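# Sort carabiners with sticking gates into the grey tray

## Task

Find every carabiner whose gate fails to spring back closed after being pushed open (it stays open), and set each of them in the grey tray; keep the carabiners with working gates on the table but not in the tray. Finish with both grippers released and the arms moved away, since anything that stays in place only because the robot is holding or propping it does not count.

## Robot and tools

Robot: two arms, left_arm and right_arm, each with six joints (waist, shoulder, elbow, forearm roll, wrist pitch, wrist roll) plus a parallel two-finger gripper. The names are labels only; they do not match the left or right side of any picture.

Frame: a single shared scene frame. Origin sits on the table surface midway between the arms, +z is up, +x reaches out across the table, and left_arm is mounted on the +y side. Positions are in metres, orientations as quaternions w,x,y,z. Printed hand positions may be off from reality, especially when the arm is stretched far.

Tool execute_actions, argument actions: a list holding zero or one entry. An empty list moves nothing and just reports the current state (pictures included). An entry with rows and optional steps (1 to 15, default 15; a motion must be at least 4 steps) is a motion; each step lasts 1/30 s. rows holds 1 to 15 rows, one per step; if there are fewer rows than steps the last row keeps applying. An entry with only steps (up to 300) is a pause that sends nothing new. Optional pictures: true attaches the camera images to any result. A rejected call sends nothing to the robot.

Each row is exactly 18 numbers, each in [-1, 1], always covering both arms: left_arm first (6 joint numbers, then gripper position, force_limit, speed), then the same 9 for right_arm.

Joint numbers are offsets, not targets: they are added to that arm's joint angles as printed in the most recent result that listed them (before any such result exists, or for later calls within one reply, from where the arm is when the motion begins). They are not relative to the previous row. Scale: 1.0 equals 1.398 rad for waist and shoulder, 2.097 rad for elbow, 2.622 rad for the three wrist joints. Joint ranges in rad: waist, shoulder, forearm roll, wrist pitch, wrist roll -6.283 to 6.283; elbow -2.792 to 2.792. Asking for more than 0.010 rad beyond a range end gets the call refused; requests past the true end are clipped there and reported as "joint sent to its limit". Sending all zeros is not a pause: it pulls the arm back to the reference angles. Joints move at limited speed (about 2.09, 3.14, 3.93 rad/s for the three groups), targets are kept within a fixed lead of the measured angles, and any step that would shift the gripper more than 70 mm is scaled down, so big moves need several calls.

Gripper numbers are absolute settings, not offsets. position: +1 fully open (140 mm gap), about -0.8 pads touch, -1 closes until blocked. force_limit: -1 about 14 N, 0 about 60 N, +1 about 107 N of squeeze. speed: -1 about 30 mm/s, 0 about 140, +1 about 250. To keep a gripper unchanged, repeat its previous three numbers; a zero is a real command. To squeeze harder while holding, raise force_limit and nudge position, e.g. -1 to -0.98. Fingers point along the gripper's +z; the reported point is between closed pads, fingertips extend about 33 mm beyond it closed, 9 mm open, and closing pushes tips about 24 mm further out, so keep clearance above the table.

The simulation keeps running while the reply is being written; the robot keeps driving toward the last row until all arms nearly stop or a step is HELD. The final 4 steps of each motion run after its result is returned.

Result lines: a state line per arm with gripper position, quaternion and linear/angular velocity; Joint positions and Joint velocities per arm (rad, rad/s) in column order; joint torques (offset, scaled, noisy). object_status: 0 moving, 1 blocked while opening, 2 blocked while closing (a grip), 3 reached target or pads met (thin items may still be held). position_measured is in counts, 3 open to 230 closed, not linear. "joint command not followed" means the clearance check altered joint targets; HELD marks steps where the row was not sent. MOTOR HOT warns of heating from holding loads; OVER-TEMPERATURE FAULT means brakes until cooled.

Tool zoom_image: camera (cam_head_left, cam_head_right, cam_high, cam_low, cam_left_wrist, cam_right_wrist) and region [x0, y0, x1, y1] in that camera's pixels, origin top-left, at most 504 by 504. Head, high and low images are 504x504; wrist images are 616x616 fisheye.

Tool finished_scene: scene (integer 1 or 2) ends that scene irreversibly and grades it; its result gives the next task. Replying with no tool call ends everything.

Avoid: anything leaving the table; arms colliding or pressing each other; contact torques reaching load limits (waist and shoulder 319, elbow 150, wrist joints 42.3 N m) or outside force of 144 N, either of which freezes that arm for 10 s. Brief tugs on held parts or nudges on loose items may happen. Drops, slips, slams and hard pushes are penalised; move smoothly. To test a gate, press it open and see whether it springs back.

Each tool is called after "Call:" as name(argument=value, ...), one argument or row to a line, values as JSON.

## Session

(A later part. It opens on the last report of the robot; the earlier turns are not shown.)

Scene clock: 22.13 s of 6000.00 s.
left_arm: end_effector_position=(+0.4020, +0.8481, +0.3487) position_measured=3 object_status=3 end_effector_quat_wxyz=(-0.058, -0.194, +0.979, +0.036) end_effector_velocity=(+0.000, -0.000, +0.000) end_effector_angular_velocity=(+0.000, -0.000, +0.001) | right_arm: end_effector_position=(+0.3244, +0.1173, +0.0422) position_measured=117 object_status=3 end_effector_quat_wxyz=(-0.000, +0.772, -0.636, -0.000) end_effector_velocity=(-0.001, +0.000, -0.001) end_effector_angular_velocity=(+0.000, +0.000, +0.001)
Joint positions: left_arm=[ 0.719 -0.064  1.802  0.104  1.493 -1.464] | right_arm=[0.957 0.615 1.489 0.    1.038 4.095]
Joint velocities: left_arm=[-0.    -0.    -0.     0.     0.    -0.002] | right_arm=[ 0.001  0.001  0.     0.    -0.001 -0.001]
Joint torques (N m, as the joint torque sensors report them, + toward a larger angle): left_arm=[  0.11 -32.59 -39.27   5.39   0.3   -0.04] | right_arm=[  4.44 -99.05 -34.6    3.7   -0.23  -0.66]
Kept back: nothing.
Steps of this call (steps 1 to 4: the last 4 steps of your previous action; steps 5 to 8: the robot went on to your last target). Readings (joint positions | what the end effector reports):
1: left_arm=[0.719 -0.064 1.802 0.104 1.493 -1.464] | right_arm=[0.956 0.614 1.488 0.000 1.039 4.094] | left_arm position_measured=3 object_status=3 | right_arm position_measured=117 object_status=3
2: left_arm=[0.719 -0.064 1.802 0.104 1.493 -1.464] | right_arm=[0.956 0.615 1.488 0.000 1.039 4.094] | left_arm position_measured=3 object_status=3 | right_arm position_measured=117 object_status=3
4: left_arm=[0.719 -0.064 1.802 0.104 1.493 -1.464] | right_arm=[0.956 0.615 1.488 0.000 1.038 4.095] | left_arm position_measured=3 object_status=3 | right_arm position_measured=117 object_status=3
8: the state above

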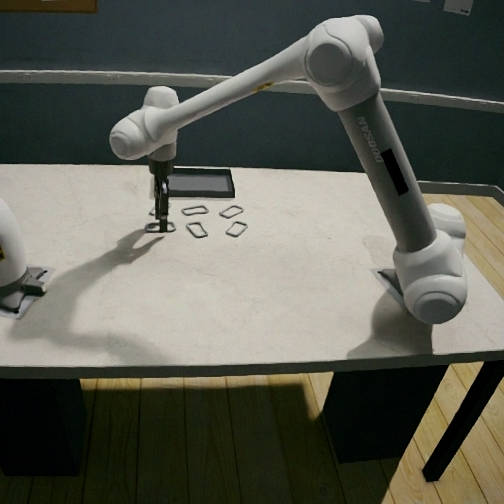

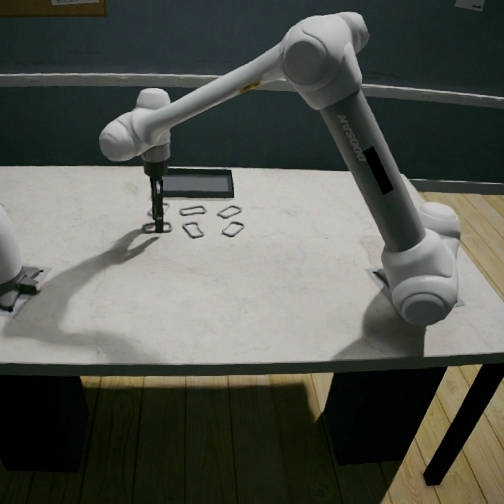

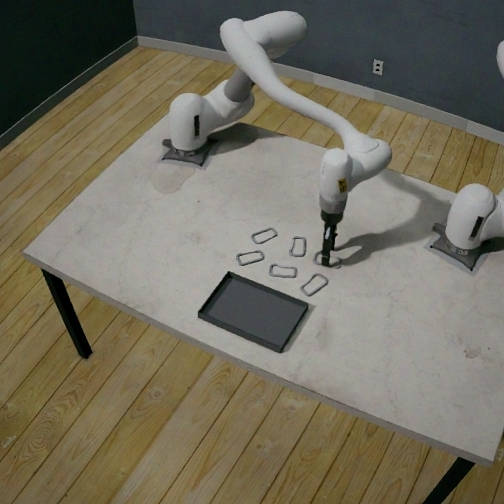

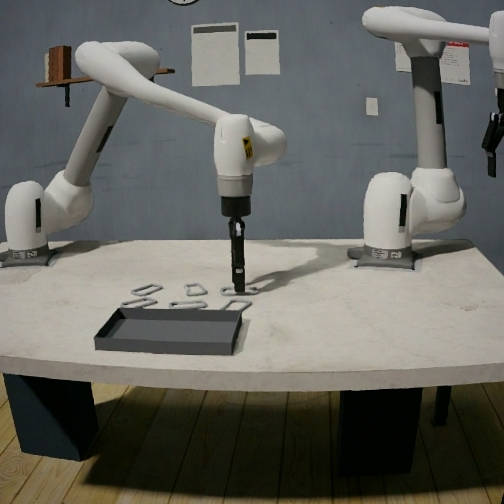

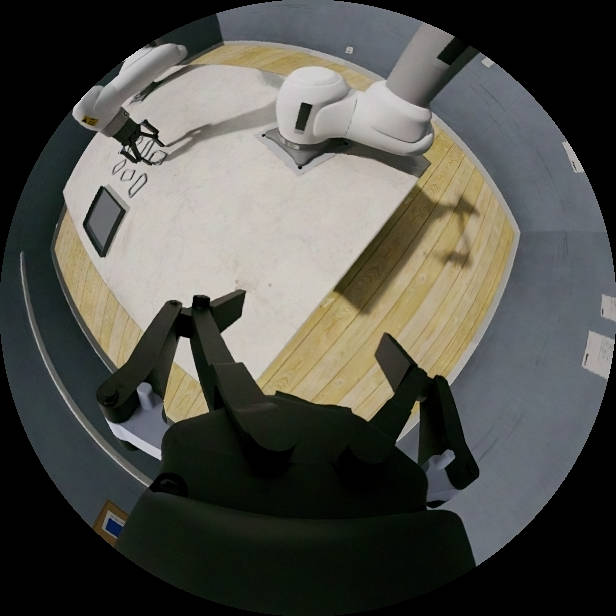

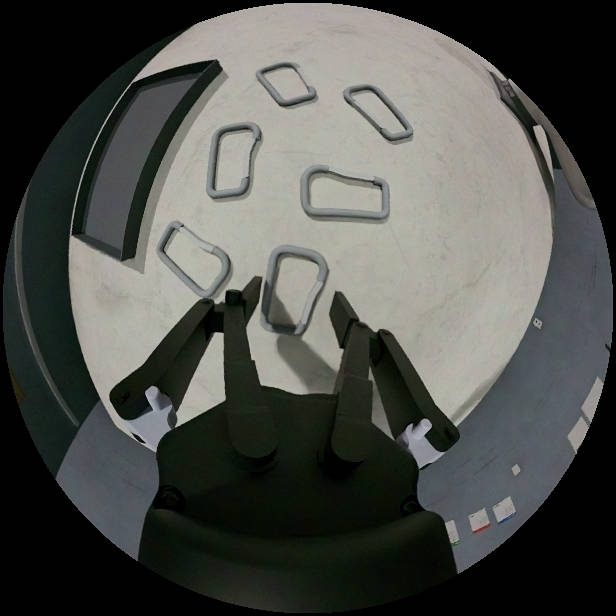

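Call:
execute_actions(
  actions=[
    {"rows":[[0,0,0,0,0,0,1,0,0,-0.0023,0.0029,-0.0033,0,0.0011,0,0.1,-0.3,0],[0,0,0,0,0,0,1,0,0,-0.0023,0.0029,-0.0033,0,0.0011,0,0.1,-0.3,0],[0,0,0,0,0,0,1,0,0,-0.0023,0.0029,-0.0033,0,0.0011,0,0.1,-0.3,0],[0,0,0,0,0,0,1,0,0,-0.0023,0.0029,-0.0033,0,0.0011,0,0.1,-0.3,0],[0,0,0,0,0,0,1,0,0,-0.0023,0.0049,-0.0026,0,-0.0006,0,0.1,-0.3,0],[0,0,0,0,0,0,1,0,0,-0.0023,0.0049,-0.0026,0,-0.0006,0,0.1,-0.3,0],[0,0,0,0,0,0,1,0,0,-0.0023,0.0049,-0.0026,0,-0.0006,0,-0.45,-0.3,0]],"steps":15},
  ],
)

Call:
execute_actions(
  actions=[
    {"steps":12},
  ],
  pictures=true,
)

Call:
zoom_image(
  camera="cam_right_wrist",
  region=[200,180,420,400],
)

Call:
execute_actions(
  actions=[
    {"rows":[[0,0,0,0,0,0,1,0,0,0,-0.0012,-0.0005,0,0.001,0,0.1,-0.3,0]],"steps":15},
  ],
)

Call:
execute_actions(
  actions=[
    {"steps":8},
  ],
  pictures=true,
)

Call:
zoom_image(
  camera="cam_right_wrist",
  region=[200,180,420,400],
)

Scene clock: 22.90 s of 6000.00 s.
left_arm: end_effector_position=(+0.4020, +0.8481, +0.3487) position_measured=3 object_status=3 end_effector_quat_wxyz=(-0.058, -0.194, +0.979, +0.036) end_effector_velocity=(-0.001, -0.000, +0.001) end_effector_angular_velocity=(+0.001, -0.003, +0.001) | right_arm: end_effector_position=(+0.3281, +0.1193, +0.0395) position_measured=142 object_status=0 end_effector_quat_wxyz=(-0.000, +0.771, -0.637, -0.000) end_effector_velocity=(+0.003, -0.000, -0.000) end_effector_angular_velocity=(+0.003, -0.001, -0.003)
Joint positions: left_arm=[ 0.719 -0.064  1.802  0.104  1.493 -1.464] | right_arm=[0.954 0.622 1.483 0.    1.036 4.095]
Joint velocities: left_arm=[ 0.    -0.003 -0.    -0.    -0.    -0.001] | right_arm=[-0.003  0.     0.     0.    -0.003 -0.   ]
Joint torques (N m, as the joint torque sensors report them, + toward a larger angle): left_arm=[ -0.56 -32.51 -39.02   5.45   0.38  -0.05] | right_arm=[  6.6  -91.95 -29.85   5.18   0.06  -0.34]
Steps of this call (steps 1 to 12: the robot went on to your last target; steps 13 to 23: the first 11 steps of this action). Readings (joint positions | what the end effector reports):
13: left_arm=[0.719 -0.064 1.802 0.104 1.493 -1.464] | right_arm=[0.957 0.615 1.489 0.000 1.037 4.095] | left_arm position_measured=3 object_status=3 | right_arm position_measured=117 object_status=3
14: left_arm=[0.719 -0.064 1.802 0.104 1.493 -1.464] | right_arm=[0.956 0.616 1.487 0.000 1.038 4.095] | left_arm position_measured=3 object_status=3 | right_arm position_measured=117 object_status=3
16: left_arm=[0.719 -0.064 1.802 0.104 1.493 -1.464] | right_arm=[0.955 0.618 1.484 0.000 1.039 4.095] | left_arm position_measured=3 object_status=3 | right_arm position_measured=117 object_status=3
20: left_arm=[0.719 -0.064 1.802 0.104 1.493 -1.464] | right_arm=[0.954 0.621 1.483 0.000 1.037 4.095] | left_arm position_measured=3 object_status=3 | right_arm position_measured=119 object_status=0
23: the state above

Scene clock: 23.30 s of 6000.00 s.
left_arm: end_effector_position=(+0.4020, +0.8481, +0.3487) position_measured=3 object_status=3 end_effector_quat_wxyz=(-0.058, -0.194, +0.979, +0.036) end_effector_velocity=(+0.000, -0.000, -0.001) end_effector_angular_velocity=(-0.001, +0.001, -0.001) | right_arm: end_effector_position=(+0.3284, +0.1193, +0.0395) position_measured=181 object_status=2 end_effector_quat_wxyz=(-0.001, +0.771, -0.637, -0.000) end_effector_velocity=(-0.001, -0.001, -0.001) end_effector_angular_velocity=(-0.002, +0.002, -0.001)
Joint positions: left_arm=[ 0.719 -0.064  1.802  0.104  1.493 -1.464] | right_arm=[0.953 0.622 1.483 0.    1.036 4.095]
Joint velocities: left_arm=[-0.     0.001 -0.    -0.     0.     0.001] | right_arm=[-0.     0.001  0.001  0.001  0.     0.   ]
Joint torques (N m, as the joint torque sensors report them, + toward a larger angle): left_arm=[ -0.93 -32.12 -39.37   5.4    0.3    0.06] | right_arm=[21.17 -8.97 24.52 11.09  6.51 -0.12]
Kept back: nothing.
Steps of this call (steps 1 to 4: the last 4 steps of your previous action; steps 5 to 12: the robot went on to your last target). Readings (joint positions | what the end effector reports):
1: left_arm=[0.719 -0.064 1.802 0.104 1.493 -1.464] | right_arm=[0.953 0.622 1.483 0.000 1.036 4.095] | left_arm position_measured=3 object_status=3 | right_arm position_measured=150 object_status=0
2: left_arm=[0.719 -0.064 1.802 0.104 1.493 -1.464] | right_arm=[0.953 0.622 1.483 0.000 1.036 4.095] | left_arm position_measured=3 object_status=3 | right_arm position_measured=157 object_status=0
4: left_arm=[0.719 -0.064 1.802 0.104 1.493 -1.464] | right_arm=[0.953 0.622 1.483 -0.000 1.036 4.095] | left_arm position_measured=3 object_status=3 | right_arm position_measured=172 object_status=0
8: left_arm=[0.719 -0.064 1.802 0.104 1.493 -1.464] | right_arm=[0.953 0.622 1.483 -0.000 1.036 4.095] | left_arm position_measured=3 object_status=3 | right_arm position_measured=181 object_status=0
12: the state above

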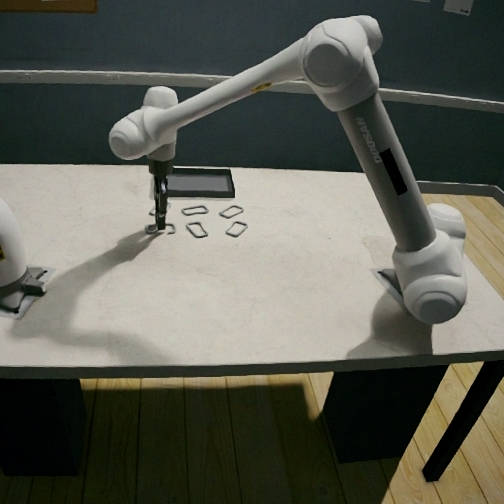

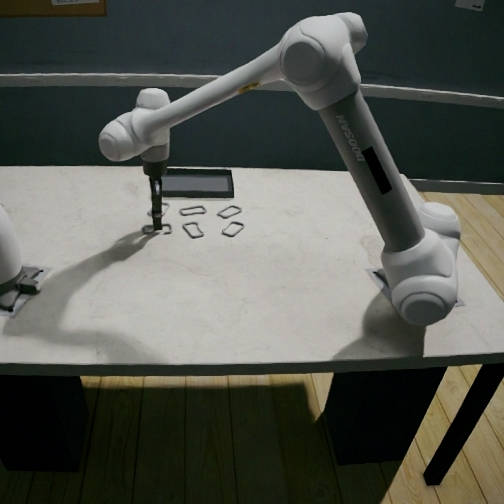

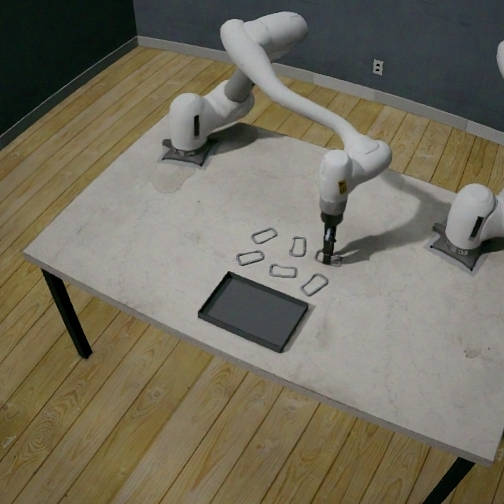

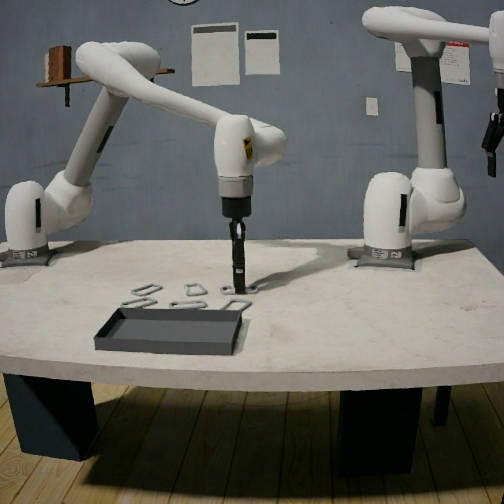

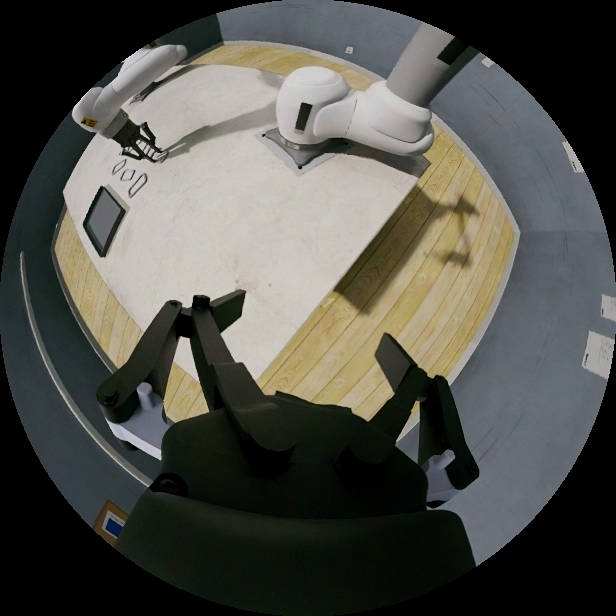

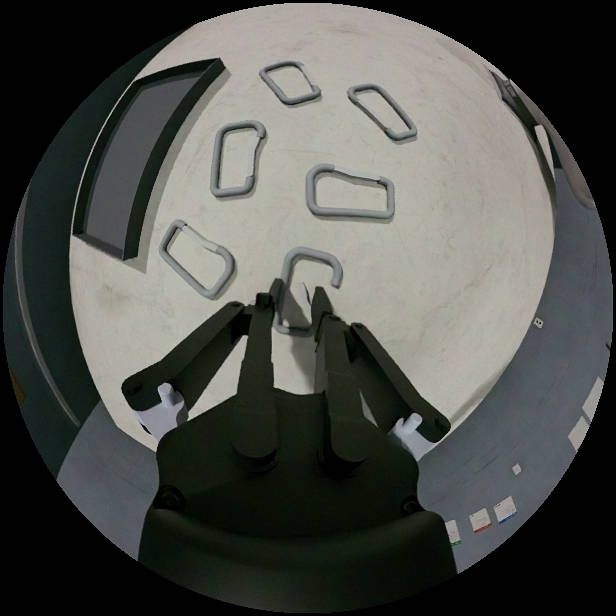

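Region (200, 180, 420, 400) of cam_right_wrist's 616x616 image, scaled by 2.291, with more detail than that image has.

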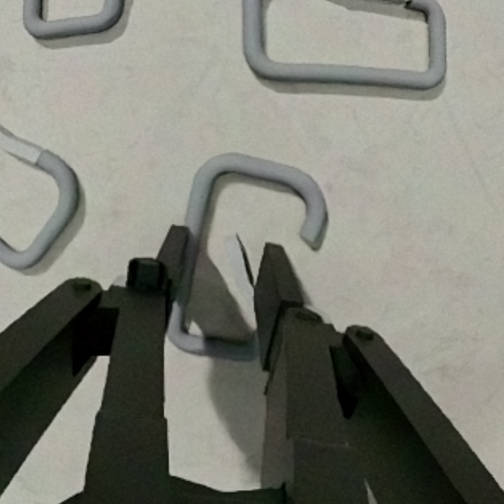

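Scene clock: 23.67 s of 6000.00 s.
left_arm: end_effector_position=(+0.4020, +0.8481, +0.3487) position_measured=3 object_status=3 end_effector_quat_wxyz=(-0.058, -0.194, +0.979, +0.036) end_effector_velocity=(-0.000, +0.000, +0.001) end_effector_angular_velocity=(+0.000, -0.002, +0.001) | right_arm: end_effector_position=(+0.3283, +0.1192, +0.0410) position_measured=117 object_status=0 end_effector_quat_wxyz=(-0.000, +0.771, -0.637, -0.000) end_effector_velocity=(+0.001, +0.001, +0.002) end_effector_angular_velocity=(+0.002, -0.001, +0.000)
Joint positions: left_arm=[ 0.719 -0.064  1.802  0.104  1.493 -1.464] | right_arm=[0.953 0.62  1.482 0.    1.038 4.095]
Joint velocities: left_arm=[ 0.001 -0.002 -0.    -0.001 -0.    -0.   ] | right_arm=[-0.001 -0.002 -0.002 -0.     0.001 -0.   ]
Joint torques (N m, as the joint torque sensors report them, + toward a larger angle): left_arm=[ -0.18 -31.87 -38.85   5.43   0.33   0.13] | right_arm=[  2.75 -95.07 -33.36   3.88  -0.35  -0.09]
Steps of this call (steps 1 to 11: the first 11 steps of this action). Readings (joint positions | what the end effector reports):
1: left_arm=[0.719 -0.064 1.802 0.104 1.493 -1.464] | right_arm=[0.953 0.622 1.483 0.000 1.036 4.095] | left_arm position_measured=3 object_status=3 | right_arm position_measured=181 object_status=0
2: left_arm=[0.719 -0.064 1.802 0.104 1.493 -1.464] | right_arm=[0.953 0.622 1.483 0.001 1.037 4.095] | left_arm position_measured=3 object_status=3 | right_arm position_measured=181 object_status=0
4: left_arm=[0.719 -0.064 1.802 0.104 1.493 -1.464] | right_arm=[0.953 0.621 1.483 0.001 1.038 4.095] | left_arm position_measured=3 object_status=3 | right_arm position_measured=163 object_status=0
8: left_arm=[0.719 -0.064 1.802 0.104 1.493 -1.464] | right_arm=[0.953 0.621 1.483 0.000 1.038 4.095] | left_arm position_measured=3 object_status=3 | right_arm position_measured=133 object_status=0
11: the state above

Scene clock: 23.93 s of 6000.00 s.
left_arm: end_effector_position=(+0.4020, +0.8481, +0.3487) position_measured=3 object_status=3 end_effector_quat_wxyz=(-0.058, -0.194, +0.979, +0.036) end_effector_velocity=(-0.001, +0.000, +0.001) end_effector_angular_velocity=(-0.000, -0.002, +0.000) | right_arm: end_effector_position=(+0.3284, +0.1193, +0.0414) position_measured=117 object_status=3 end_effector_quat_wxyz=(-0.001, +0.771, -0.637, -0.000) end_effector_velocity=(+0.000, -0.000, -0.001) end_effector_angular_velocity=(-0.000, +0.001, -0.002)
Joint positions: left_arm=[ 0.719 -0.064  1.802  0.104  1.493 -1.464] | right_arm=[0.953 0.62  1.482 0.    1.038 4.095]
Joint velocities: left_arm=[ 0.002 -0.002  0.    -0.001 -0.     0.002] | right_arm=[-0.001  0.001  0.     0.001 -0.     0.   ]
Joint torques (N m, as the joint torque sensors report them, + toward a larger angle): left_arm=[  0.46 -32.49 -39.13   5.48   0.31   0.05] | right_arm=[  3.06 -96.12 -33.89   3.84  -0.15  -0.22]
Kept back: nothing.
Steps of this call (steps 1 to 4: the last 4 steps of your previous action; steps 5 to 8: the robot went on to your last target). Readings (joint positions | what the end effector reports):
1: left_arm=[0.719 -0.064 1.802 0.104 1.493 -1.464] | right_arm=[0.953 0.620 1.482 0.000 1.038 4.095] | left_arm position_measured=3 object_status=3 | right_arm position_measured=117 object_status=0
2: left_arm=[0.719 -0.064 1.802 0.104 1.493 -1.464] | right_arm=[0.953 0.620 1.482 0.000 1.038 4.095] | left_arm position_measured=3 object_status=3 | right_arm position_measured=117 object_status=0
4: left_arm=[0.719 -0.064 1.802 0.104 1.493 -1.464] | right_arm=[0.953 0.620 1.482 0.000 1.038 4.095] | left_arm position_measured=3 object_status=3 | right_arm position_measured=117 object_status=0
8: the state above

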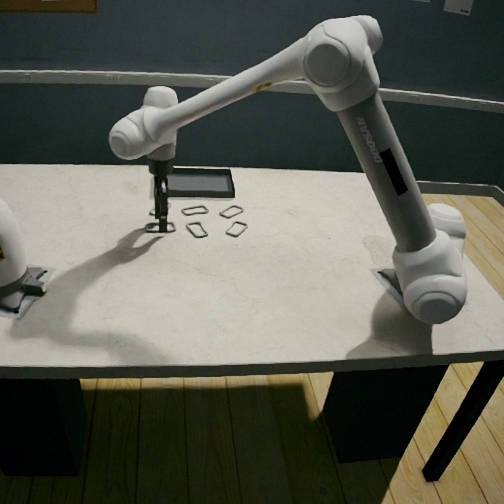

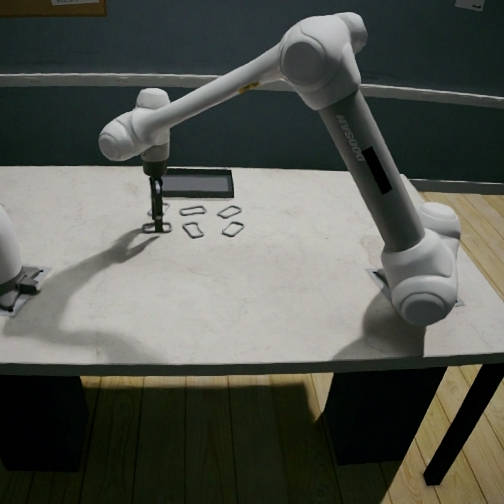

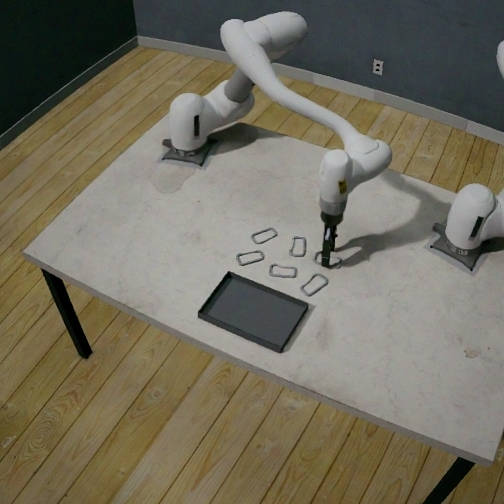

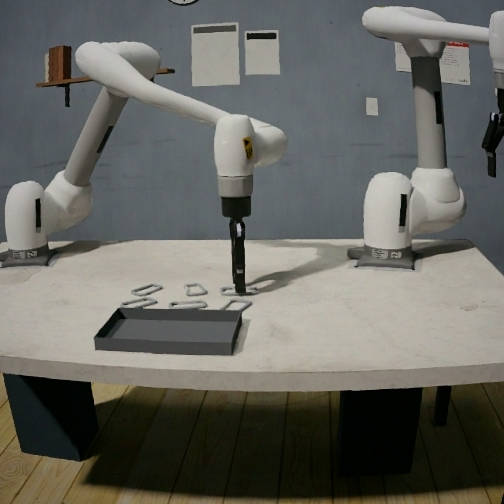

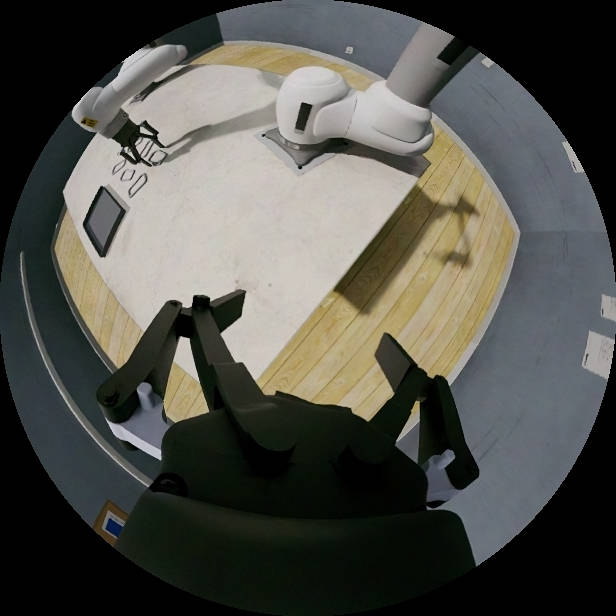

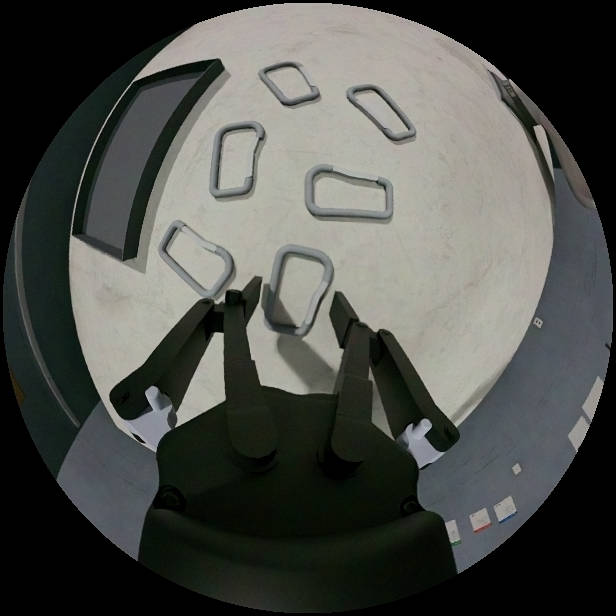

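Region (200, 180, 420, 400) of cam_right_wrist's 616x616 image, scaled by 2.291, with more detail than that image has.

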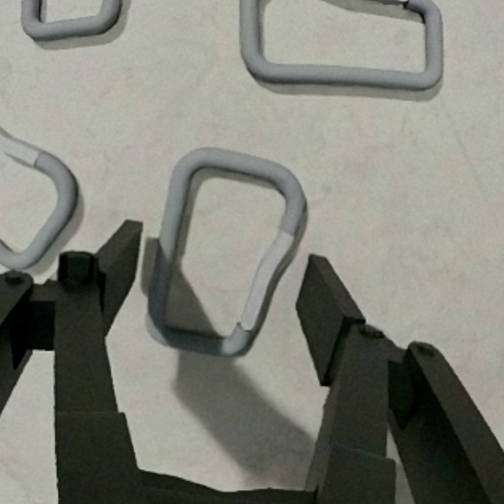

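Call:
execute_actions(
  actions=[
    {"rows":[[0,0,0,0,0,0,1,0,0,0,-0.0265,-0.019,0,0.029,0,0.1,-0.3,0],[0,0,0,0,0,0,1,0,0,0,-0.0265,-0.019,0,0.029,0,0.1,-0.3,0],[0,0,0,0,0,0,1,0,0,0,-0.0265,-0.019,0,0.029,0,0.1,-0.3,0],[0,0,0,0,0,0,1,0,0,0,-0.0265,-0.019,0,0.029,0,0.1,-0.3,0],[0,0,0,0,0,0,1,0,0,-0.0858,0.034,-0.0864,0,0.0516,0.7716,0.1,-0.3,0]],"steps":15},
  ],
)

Call:
execute_actions(
  actions=[
    {"steps":25},
  ],
  pictures=true,
)

Call:
zoom_image(
  camera="cam_right_wrist",
  region=[200,180,420,400],
)

Scene clock: 24.67 s of 6000.00 s.
left_arm: end_effector_position=(+0.4020, +0.8481, +0.3487) position_measured=3 object_status=3 end_effector_quat_wxyz=(-0.058, -0.194, +0.979, +0.036) end_effector_velocity=(-0.000, -0.001, +0.001) end_effector_angular_velocity=(-0.001, -0.002, -0.000) | right_arm: end_effector_position=(+0.3686, +0.1280, +0.0948) position_measured=117 object_status=3 end_effector_quat_wxyz=(+0.005, -0.669, +0.743, +0.002) end_effector_velocity=(+0.316, -0.008, -0.024) end_effector_angular_velocity=(-0.031, +0.043, -2.845)
Joint positions: left_arm=[ 0.719 -0.064  1.802  0.104  1.493 -1.464] | right_arm=[ 0.915  0.61   1.391 -0.     1.13   4.35 ]
Joint velocities: left_arm=[ 0.    -0.001 -0.    -0.001  0.     0.001] | right_arm=[-0.329  0.223 -0.332 -0.     0.156  2.516]
Joint torques (N m, as the joint torque sensors report them, + toward a larger angle): left_arm=[ -0.23 -32.08 -39.14   5.45   0.37  -0.01] | right_arm=[ -8.33 -86.25 -33.13   3.57   0.02  -0.3 ]
Steps of this call (steps 1 to 11: the robot went on to your last target; steps 12 to 22: the first 11 steps of this action). Readings (joint positions | what the end effector reports):
12: left_arm=[0.719 -0.064 1.802 0.104 1.493 -1.464] | right_arm=[0.953 0.620 1.482 0.000 1.039 4.095] | left_arm position_measured=3 object_status=3 | right_arm position_measured=117 object_status=3
13: left_arm=[0.719 -0.064 1.802 0.104 1.493 -1.464] | right_arm=[0.953 0.617 1.479 -0.000 1.046 4.095] | left_arm position_measured=3 object_status=3 | right_arm position_measured=117 object_status=3
15: left_arm=[0.719 -0.064 1.802 0.104 1.493 -1.464] | right_arm=[0.953 0.598 1.458 -0.000 1.083 4.095] | left_arm position_measured=3 object_status=3 | right_arm position_measured=117 object_status=3
19: left_arm=[0.719 -0.064 1.802 0.104 1.493 -1.464] | right_arm=[0.943 0.593 1.426 -0.000 1.115 4.158] | left_arm position_measured=3 object_status=3 | right_arm position_measured=117 object_status=3
22: the state above

Scene clock: 25.50 s of 6000.00 s.
left_arm: end_effector_position=(+0.4020, +0.8481, +0.3487) position_measured=3 object_status=3 end_effector_quat_wxyz=(-0.058, -0.194, +0.979, +0.036) end_effector_velocity=(-0.000, +0.000, -0.000) end_effector_angular_velocity=(-0.000, +0.000, -0.001) | right_arm: end_effector_position=(+0.4489, +0.1237, +0.0904) position_measured=117 object_status=3 end_effector_quat_wxyz=(-0.000, +0.190, +0.982, -0.000) end_effector_velocity=(+0.000, -0.000, -0.001) end_effector_angular_velocity=(-0.001, +0.001, -0.006)
Joint positions: left_arm=[ 0.719 -0.064  1.802  0.104  1.493 -1.464] | right_arm=[0.833 0.668 1.301 0.    1.174 6.117]
Joint velocities: left_arm=[ 0.     0.     0.    -0.     0.     0.002] | right_arm=[-0.001  0.001  0.     0.     0.     0.006]
Joint torques (N m, as the joint torque sensors report them, + toward a larger angle): left_arm=[ -0.11 -32.61 -39.25   5.4    0.25   0.04] | right_arm=[   3.66 -104.92  -36.47    4.04   -0.23   -0.49]
Kept back: nothing.
Steps of this call (steps 1 to 4: the last 4 steps of your previous action; steps 5 to 25: the robot went on to your last target). Readings (joint positions | what the end effector reports):
1: left_arm=[0.719 -0.064 1.802 0.104 1.493 -1.464] | right_arm=[0.904 0.618 1.380 -0.000 1.136 4.441] | left_arm position_measured=3 object_status=3 | right_arm position_measured=117 object_status=3
2: left_arm=[0.719 -0.064 1.802 0.104 1.493 -1.464] | right_arm=[0.894 0.625 1.369 -0.000 1.141 4.537] | left_arm position_measured=3 object_status=3 | right_arm position_measured=117 object_status=3
4: left_arm=[0.719 -0.064 1.802 0.104 1.493 -1.464] | right_arm=[0.876 0.638 1.349 -0.000 1.151 4.743] | left_arm position_measured=3 object_status=3 | right_arm position_measured=117 object_status=3
8: left_arm=[0.719 -0.064 1.802 0.104 1.493 -1.464] | right_arm=[0.850 0.656 1.320 -0.000 1.164 5.182] | left_arm position_measured=3 object_status=3 | right_arm position_measured=117 object_status=3
25: the state above

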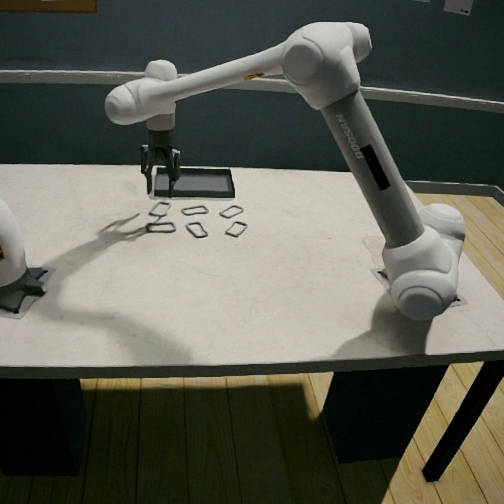

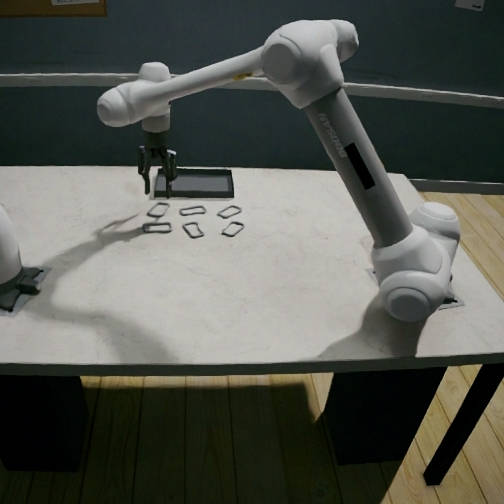

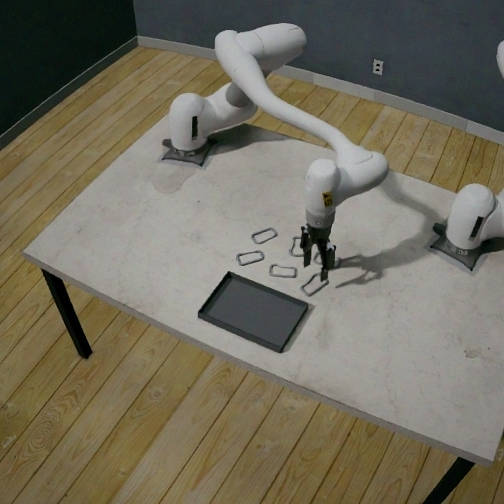

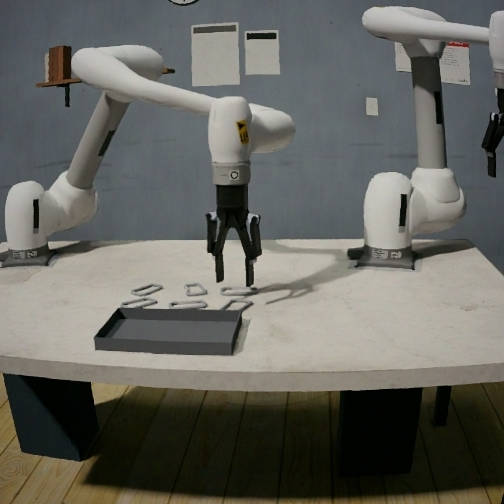

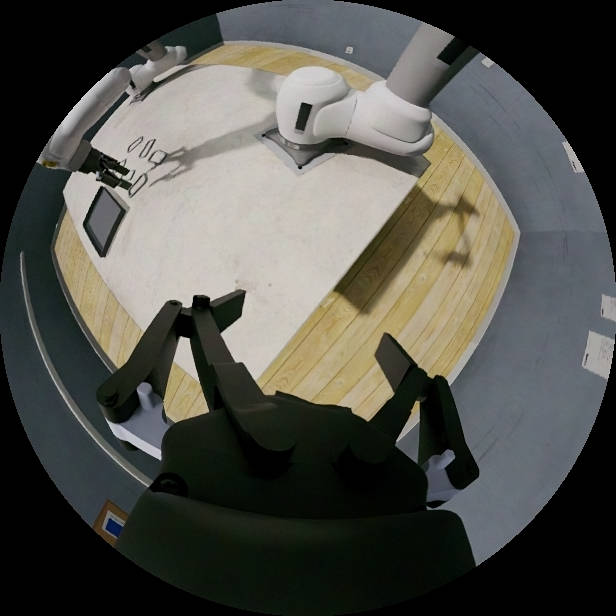

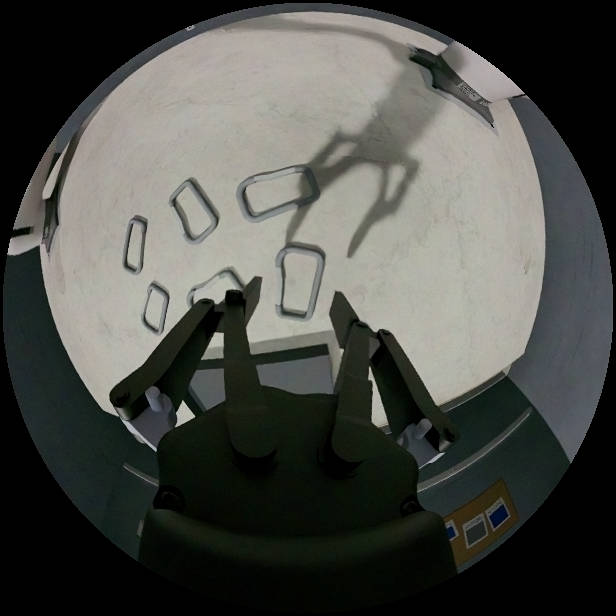

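Region (200, 180, 420, 400) of cam_right_wrist's 616x616 image, scaled by 2.291, with more detail than that image has.

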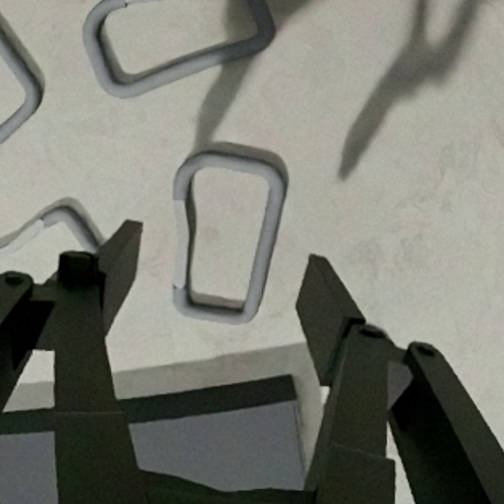

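Call:
execute_actions(
  actions=[
    {"rows":[[0,0,0,0,0,0,1,0,0,-0.0044,0,0,0,0,-0.002,0.1,-0.3,0],[0,0,0,0,0,0,1,0,0,-0.0044,0,0,0,0,-0.002,0.1,-0.3,0],[0,0,0,0,0,0,1,0,0,-0.0044,0.006,0.004,0,-0.007,-0.002,0.1,-0.3,0],[0,0,0,0,0,0,1,0,0,-0.0044,0.023,0.0179,0,-0.0271,-0.002,0.1,-0.3,0]],"steps":15},
  ],
)

Call:
execute_actions(
  actions=[
    {"steps":8},
  ],
  pictures=true,
)

Call:
zoom_image(
  camera="cam_right_wrist",
  region=[200,180,420,400],
)

Scene clock: 26.33 s of 6000.00 s.
left_arm: end_effector_position=(+0.4020, +0.8481, +0.3487) position_measured=3 object_status=3 end_effector_quat_wxyz=(-0.058, -0.194, +0.979, +0.036) end_effector_velocity=(-0.000, -0.000, +0.001) end_effector_angular_velocity=(+0.001, -0.001, +0.000) | right_arm: end_effector_position=(+0.4535, +0.1208, +0.0445) position_measured=117 object_status=3 end_effector_quat_wxyz=(+0.000, +0.191, +0.982, +0.000) end_effector_velocity=(+0.000, +0.000, -0.024) end_effector_angular_velocity=(+0.006, -0.003, +0.001)
Joint positions: left_arm=[ 0.719 -0.064  1.802  0.104  1.493 -1.464] | right_arm=[0.827 0.698 1.337 0.    1.106 6.112]
Joint velocities: left_arm=[-0.    -0.001 -0.    -0.     0.    -0.001] | right_arm=[-0.     0.015  0.021  0.    -0.043 -0.001]
Joint torques (N m, as the joint torque sensors report them, + toward a larger angle): left_arm=[ -0.64 -32.74 -38.98   5.39   0.39   0.03] | right_arm=[   3.03 -109.12  -36.51    3.87   -0.3     0.22]
Steps of this call (steps 1 to 14: the robot went on to your last target; steps 15 to 25: the first 11 steps of this action). Readings (joint positions | what the end effector reports):
15: left_arm=[0.719 -0.064 1.802 0.104 1.493 -1.464] | right_arm=[0.833 0.668 1.301 0.000 1.174 6.117] | left_arm position_measured=3 object_status=3 | right_arm position_measured=117 object_status=3
16: left_arm=[0.719 -0.064 1.802 0.104 1.493 -1.464] | right_arm=[0.832 0.668 1.301 0.000 1.174 6.117] | left_arm position_measured=3 object_status=3 | right_arm position_measured=117 object_status=3
18: left_arm=[0.719 -0.064 1.802 0.104 1.493 -1.464] | right_arm=[0.829 0.669 1.302 0.000 1.170 6.114] | left_arm position_measured=3 object_status=3 | right_arm position_measured=117 object_status=3
22: left_arm=[0.719 -0.064 1.802 0.104 1.493 -1.464] | right_arm=[0.827 0.694 1.331 0.000 1.117 6.112] | left_arm position_measured=3 object_status=3 | right_arm position_measured=117 object_status=3
25: the state above

Scene clock: 26.60 s of 6000.00 s.
left_arm: end_effector_position=(+0.4020, +0.8481, +0.3487) position_measured=3 object_status=3 end_effector_quat_wxyz=(-0.058, -0.194, +0.979, +0.036) end_effector_velocity=(+0.001, -0.001, -0.000) end_effector_angular_velocity=(-0.001, +0.000, -0.003) | right_arm: end_effector_position=(+0.4535, +0.1206, +0.0426) position_measured=117 object_status=3 end_effector_quat_wxyz=(+0.000, +0.191, +0.982, +0.000) end_effector_velocity=(+0.000, -0.000, -0.002) end_effector_angular_velocity=(-0.002, -0.000, +0.001)
Joint positions: left_arm=[ 0.719 -0.064  1.802  0.104  1.493 -1.464] | right_arm=[0.827 0.7   1.338 0.    1.103 6.112]
Joint velocities: left_arm=[-0.001  0.    -0.    -0.     0.     0.002] | right_arm=[ 0.     0.002  0.001 -0.001 -0.001  0.   ]
Joint torques (N m, as the joint torque sensors report them, + toward a larger angle): left_arm=[ -0.56 -31.86 -39.33   5.38   0.45  -0.08] | right_arm=[   4.81 -103.    -35.77    4.13   -0.1    -0.37]
Kept back: nothing.
Steps of this call (steps 1 to 4: the last 4 steps of your previous action; steps 5 to 8: the robot went on to your last target). Readings (joint positions | what the end effector reports):
1: left_arm=[0.719 -0.064 1.802 0.104 1.493 -1.464] | right_arm=[0.827 0.699 1.337 0.000 1.104 6.112] | left_arm position_measured=3 object_status=3 | right_arm position_measured=117 object_status=3
2: left_arm=[0.719 -0.064 1.802 0.104 1.493 -1.464] | right_arm=[0.827 0.699 1.338 0.000 1.104 6.112] | left_arm position_measured=3 object_status=3 | right_arm position_measured=117 object_status=3
4: left_arm=[0.719 -0.064 1.802 0.104 1.493 -1.464] | right_arm=[0.827 0.700 1.338 0.000 1.103 6.112] | left_arm position_measured=3 object_status=3 | right_arm position_measured=117 object_status=3
8: the state above

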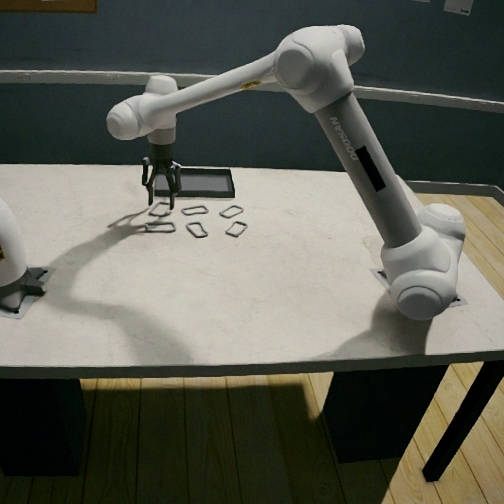

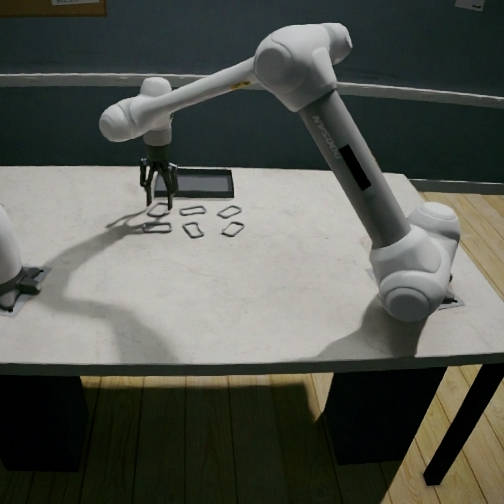

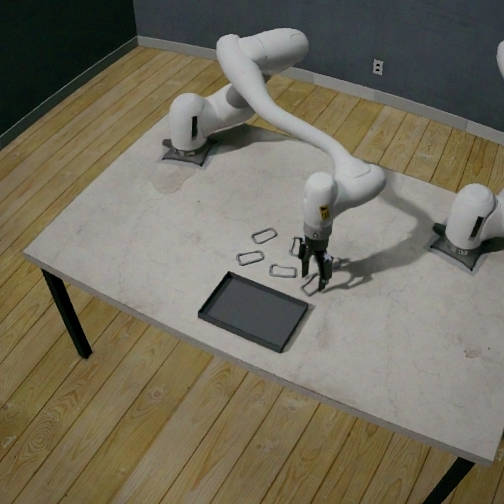

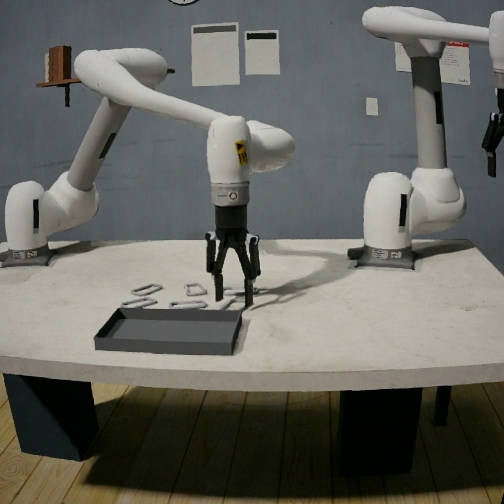

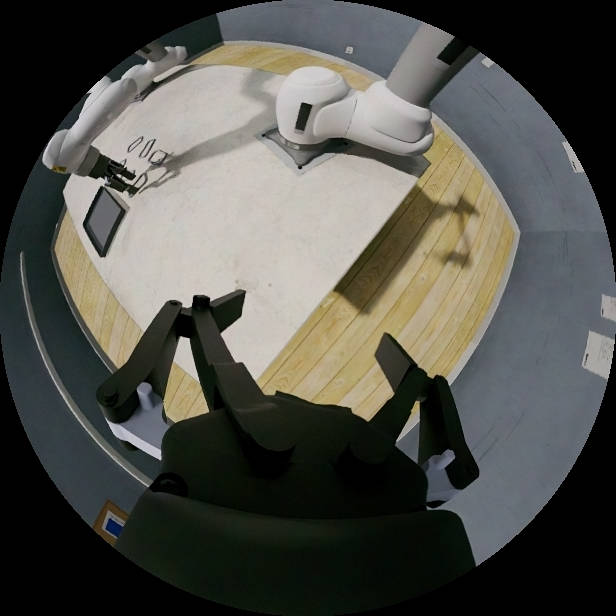

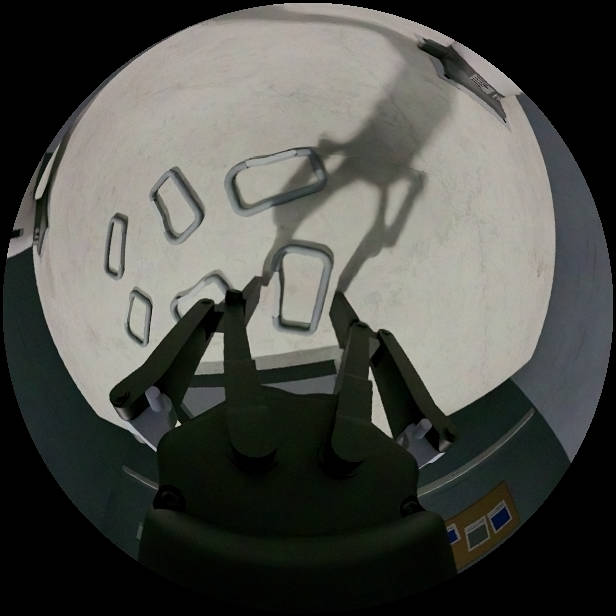

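Region (200, 180, 420, 400) of cam_right_wrist's 616x616 image, scaled by 2.291, with more detail than that image has.

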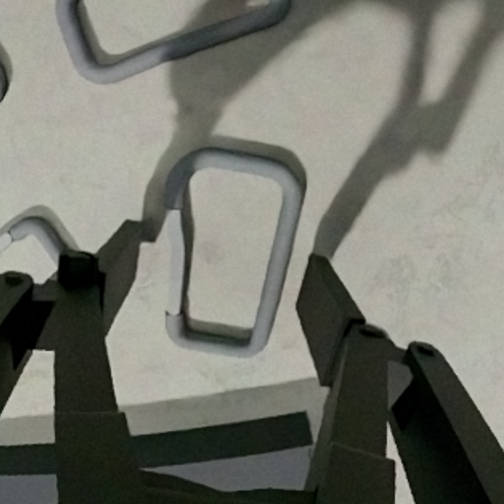

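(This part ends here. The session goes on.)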